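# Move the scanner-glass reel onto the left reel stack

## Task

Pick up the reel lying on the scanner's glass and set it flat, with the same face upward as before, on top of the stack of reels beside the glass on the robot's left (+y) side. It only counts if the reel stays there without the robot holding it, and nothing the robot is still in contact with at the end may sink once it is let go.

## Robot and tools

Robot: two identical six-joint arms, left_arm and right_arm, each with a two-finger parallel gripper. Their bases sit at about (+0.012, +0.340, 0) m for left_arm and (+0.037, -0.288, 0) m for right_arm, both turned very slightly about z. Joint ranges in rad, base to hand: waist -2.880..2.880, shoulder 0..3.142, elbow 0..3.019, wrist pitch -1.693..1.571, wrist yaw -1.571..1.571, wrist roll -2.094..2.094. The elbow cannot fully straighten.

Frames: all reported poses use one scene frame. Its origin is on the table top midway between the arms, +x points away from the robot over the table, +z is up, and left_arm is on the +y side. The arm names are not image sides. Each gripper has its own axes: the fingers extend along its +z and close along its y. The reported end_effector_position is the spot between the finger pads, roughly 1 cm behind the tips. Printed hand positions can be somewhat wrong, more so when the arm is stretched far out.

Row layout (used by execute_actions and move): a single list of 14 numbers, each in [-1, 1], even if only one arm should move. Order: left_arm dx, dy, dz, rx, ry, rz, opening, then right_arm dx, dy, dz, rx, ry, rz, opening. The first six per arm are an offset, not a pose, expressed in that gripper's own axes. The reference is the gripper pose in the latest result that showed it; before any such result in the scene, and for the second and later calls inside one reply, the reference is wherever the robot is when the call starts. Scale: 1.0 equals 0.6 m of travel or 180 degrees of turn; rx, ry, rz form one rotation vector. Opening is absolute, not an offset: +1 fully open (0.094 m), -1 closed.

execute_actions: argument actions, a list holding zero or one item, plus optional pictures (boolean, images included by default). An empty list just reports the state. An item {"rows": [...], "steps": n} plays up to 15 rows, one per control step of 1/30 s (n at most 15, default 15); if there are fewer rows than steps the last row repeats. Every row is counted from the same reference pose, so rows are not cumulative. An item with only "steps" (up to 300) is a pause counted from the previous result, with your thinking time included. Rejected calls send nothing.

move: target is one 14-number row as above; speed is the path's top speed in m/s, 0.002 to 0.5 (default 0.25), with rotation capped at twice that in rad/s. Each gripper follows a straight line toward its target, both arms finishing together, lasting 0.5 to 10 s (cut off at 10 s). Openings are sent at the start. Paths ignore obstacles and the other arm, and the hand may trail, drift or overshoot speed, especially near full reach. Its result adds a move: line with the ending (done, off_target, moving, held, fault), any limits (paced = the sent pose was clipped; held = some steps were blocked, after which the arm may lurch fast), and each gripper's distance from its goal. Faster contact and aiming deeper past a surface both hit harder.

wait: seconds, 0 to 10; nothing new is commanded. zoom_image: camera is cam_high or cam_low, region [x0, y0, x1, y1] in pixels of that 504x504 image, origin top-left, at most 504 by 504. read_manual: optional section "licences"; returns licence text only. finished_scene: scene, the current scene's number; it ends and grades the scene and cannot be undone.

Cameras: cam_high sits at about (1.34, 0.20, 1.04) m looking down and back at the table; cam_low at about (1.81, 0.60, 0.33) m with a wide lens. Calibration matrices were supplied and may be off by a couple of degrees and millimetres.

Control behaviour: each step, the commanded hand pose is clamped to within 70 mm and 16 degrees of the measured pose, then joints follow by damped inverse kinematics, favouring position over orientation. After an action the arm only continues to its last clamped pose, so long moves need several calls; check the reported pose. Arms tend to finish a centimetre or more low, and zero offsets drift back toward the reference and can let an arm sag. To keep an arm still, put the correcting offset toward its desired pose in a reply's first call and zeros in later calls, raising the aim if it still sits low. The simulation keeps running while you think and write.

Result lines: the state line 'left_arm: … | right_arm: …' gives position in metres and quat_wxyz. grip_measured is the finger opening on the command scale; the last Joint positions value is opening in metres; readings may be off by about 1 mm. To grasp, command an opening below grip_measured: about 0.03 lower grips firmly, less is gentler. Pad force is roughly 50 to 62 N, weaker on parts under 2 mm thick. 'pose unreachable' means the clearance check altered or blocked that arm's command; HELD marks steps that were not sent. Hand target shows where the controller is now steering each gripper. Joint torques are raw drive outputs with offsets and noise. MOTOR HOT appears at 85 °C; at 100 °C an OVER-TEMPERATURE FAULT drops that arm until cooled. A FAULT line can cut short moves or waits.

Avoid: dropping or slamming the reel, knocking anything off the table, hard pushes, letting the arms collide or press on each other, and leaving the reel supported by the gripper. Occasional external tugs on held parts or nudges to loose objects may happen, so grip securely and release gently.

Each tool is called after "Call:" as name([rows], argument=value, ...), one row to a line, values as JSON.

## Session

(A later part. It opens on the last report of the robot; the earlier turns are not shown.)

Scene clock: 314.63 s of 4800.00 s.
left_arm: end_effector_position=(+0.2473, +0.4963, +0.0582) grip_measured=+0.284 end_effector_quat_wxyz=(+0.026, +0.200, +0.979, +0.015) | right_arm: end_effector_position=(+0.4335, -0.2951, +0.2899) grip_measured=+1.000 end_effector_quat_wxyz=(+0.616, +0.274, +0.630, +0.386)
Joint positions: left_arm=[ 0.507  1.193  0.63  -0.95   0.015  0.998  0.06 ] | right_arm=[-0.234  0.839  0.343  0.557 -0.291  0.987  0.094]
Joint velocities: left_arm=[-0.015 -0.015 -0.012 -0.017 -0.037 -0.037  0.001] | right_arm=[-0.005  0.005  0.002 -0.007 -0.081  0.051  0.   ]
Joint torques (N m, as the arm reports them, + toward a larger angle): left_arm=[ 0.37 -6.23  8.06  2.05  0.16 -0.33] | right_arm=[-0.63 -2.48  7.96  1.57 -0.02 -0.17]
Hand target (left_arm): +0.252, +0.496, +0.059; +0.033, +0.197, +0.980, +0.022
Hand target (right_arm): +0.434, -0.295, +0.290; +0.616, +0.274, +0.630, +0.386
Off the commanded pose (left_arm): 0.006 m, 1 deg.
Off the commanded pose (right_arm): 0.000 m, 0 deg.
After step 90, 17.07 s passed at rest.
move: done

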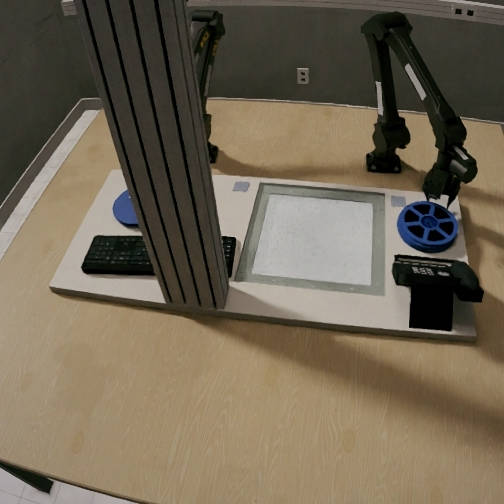

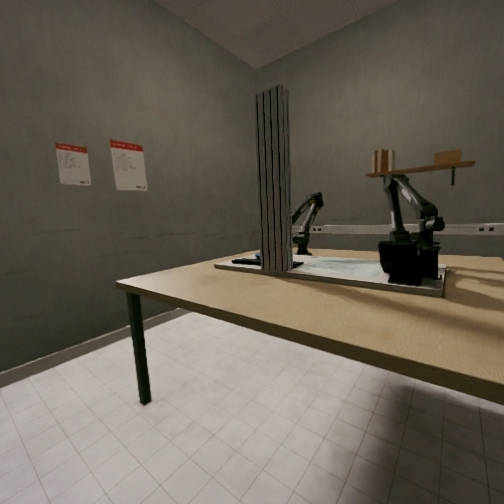

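Call:
move(target=[-0.0137,-0.009,0,0,0,0.011,0.282,0,0,0,0,0,0,1], speed=0.015)

Call:
zoom_image(camera="cam_high", region=[388, 170, 478, 260])

Scene clock: 325.67 s of 4800.00 s.
left_arm: end_effector_position=(+0.2509, +0.4908, +0.0582) grip_measured=+0.284 end_effector_quat_wxyz=(+0.026, +0.211, +0.977, +0.015) | right_arm: end_effector_position=(+0.4335, -0.2951, +0.2899) grip_measured=+1.000 end_effector_quat_wxyz=(+0.616, +0.274, +0.630, +0.386)
Joint positions: left_arm=[ 0.484  1.193  0.63  -0.95   0.015  0.996  0.06 ] | right_arm=[-0.234  0.839  0.343  0.557 -0.291  0.987  0.094]
Joint velocities: left_arm=[-0.024 -0.015  0.012  0.002 -0.066  0.007  0.   ] | right_arm=[-0.015 -0.005 -0.002 -0.012  0.007 -0.125  0.   ]
Joint torques (N m, as the arm reports them, + toward a larger angle): left_arm=[ 0.02 -6.01  8.34  1.21  0.06 -0.12] | right_arm=[-0.62 -2.46  7.96  1.56 -0.02 -0.17]
Hand target (left_arm): +0.252, +0.488, +0.058; +0.025, +0.217, +0.976, +0.016
Hand target (right_arm): +0.434, -0.295, +0.290; +0.616, +0.274, +0.630, +0.386
Off the commanded pose (left_arm): 0.003 m, 1 deg.
Off the commanded pose (right_arm): 0.000 m, 0 deg.
After step 90, 6.60 s passed at rest.
move: done

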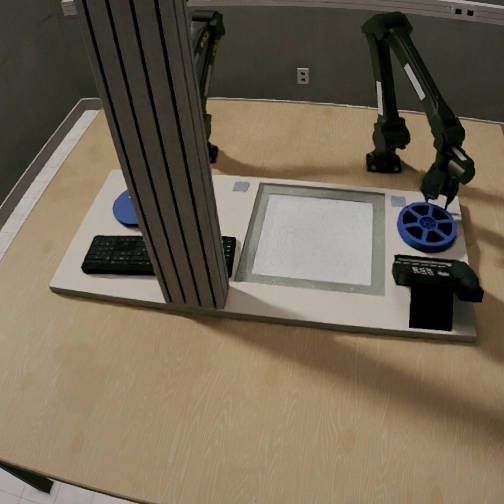

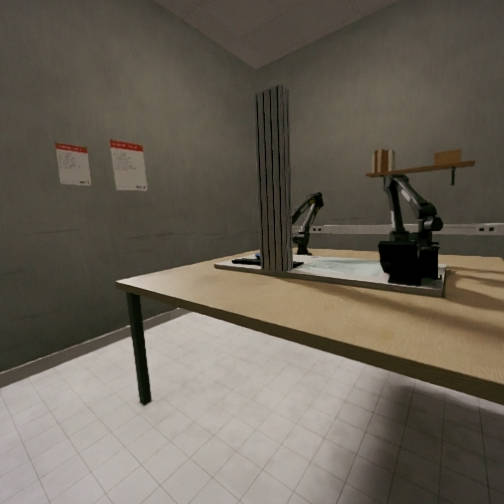

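Region (388, 170, 478, 260) of cam_high's 504x504 image, scaled by 5.600, with more detail than that image has.

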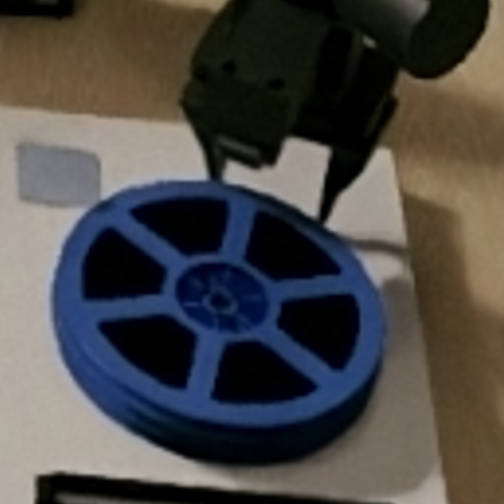

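Call:
move(target=[0.07,0,-0.13,0,0,0,0.282,0,0,0,0,0,0,1], speed=0.12)

Call:
zoom_image(camera="cam_high", region=[388, 170, 478, 260])

Scene clock: 333.70 s of 4800.00 s.
left_arm: end_effector_position=(+0.1957, +0.4921, +0.1098) grip_measured=+0.284 end_effector_quat_wxyz=(+0.009, +0.206, +0.978, -0.006) | right_arm: end_effector_position=(+0.4335, -0.2951, +0.2899) grip_measured=+1.000 end_effector_quat_wxyz=(+0.616, +0.274, +0.630, +0.386)
Joint positions: left_arm=[ 0.619  1.015  0.661 -1.214  0.022  1.123  0.06 ] | right_arm=[-0.234  0.839  0.343  0.557 -0.291  0.987  0.094]
Joint velocities: left_arm=[ 0.005 -0.015 -0.002 -0.012 -0.037 -0.037  0.001] | right_arm=[-0.015  0.005 -0.012 -0.022 -0.037  0.051  0.   ]
Joint torques (N m, as the arm reports them, + toward a larger angle): left_arm=[ 2.08 -5.1  13.67  0.5   0.3   0.02] | right_arm=[-0.67 -2.45  7.96  1.56 -0.02 -0.17]
Hand target (left_arm): +0.208, +0.505, +0.133; +0.027, +0.210, +0.977, +0.015
Hand target (right_arm): +0.434, -0.295, +0.290; +0.616, +0.274, +0.630, +0.386
Off the commanded pose (left_arm): 0.031 m, 3 deg.
Off the commanded pose (right_arm): 0.000 m, 0 deg.
After step 90, 3.87 s passed at rest.
move: off_target (left_arm)

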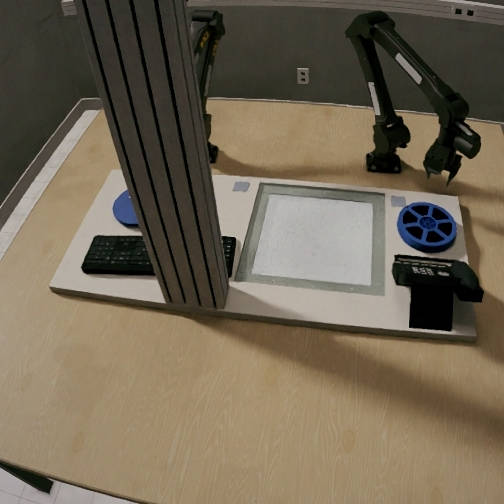

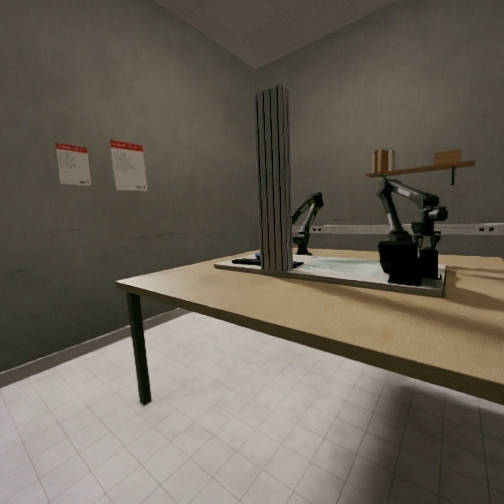

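Region (388, 170, 478, 260) of cam_high's 504x504 image, scaled by 5.600, with more detail than that image has.

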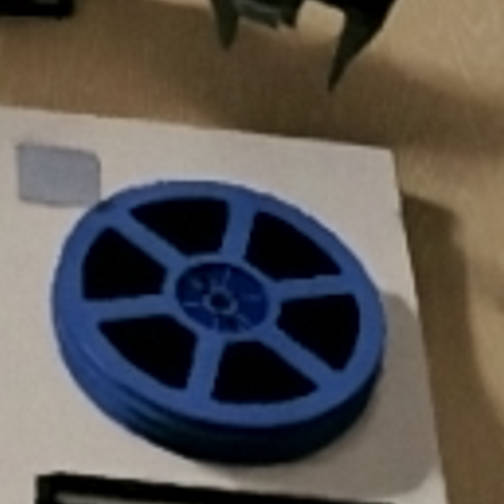

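The reel is flat and aligned on the pile with the same side up, and the gripper is clear of it.

Call:
finished_scene(scene=2)

The scene is finished: the task was done.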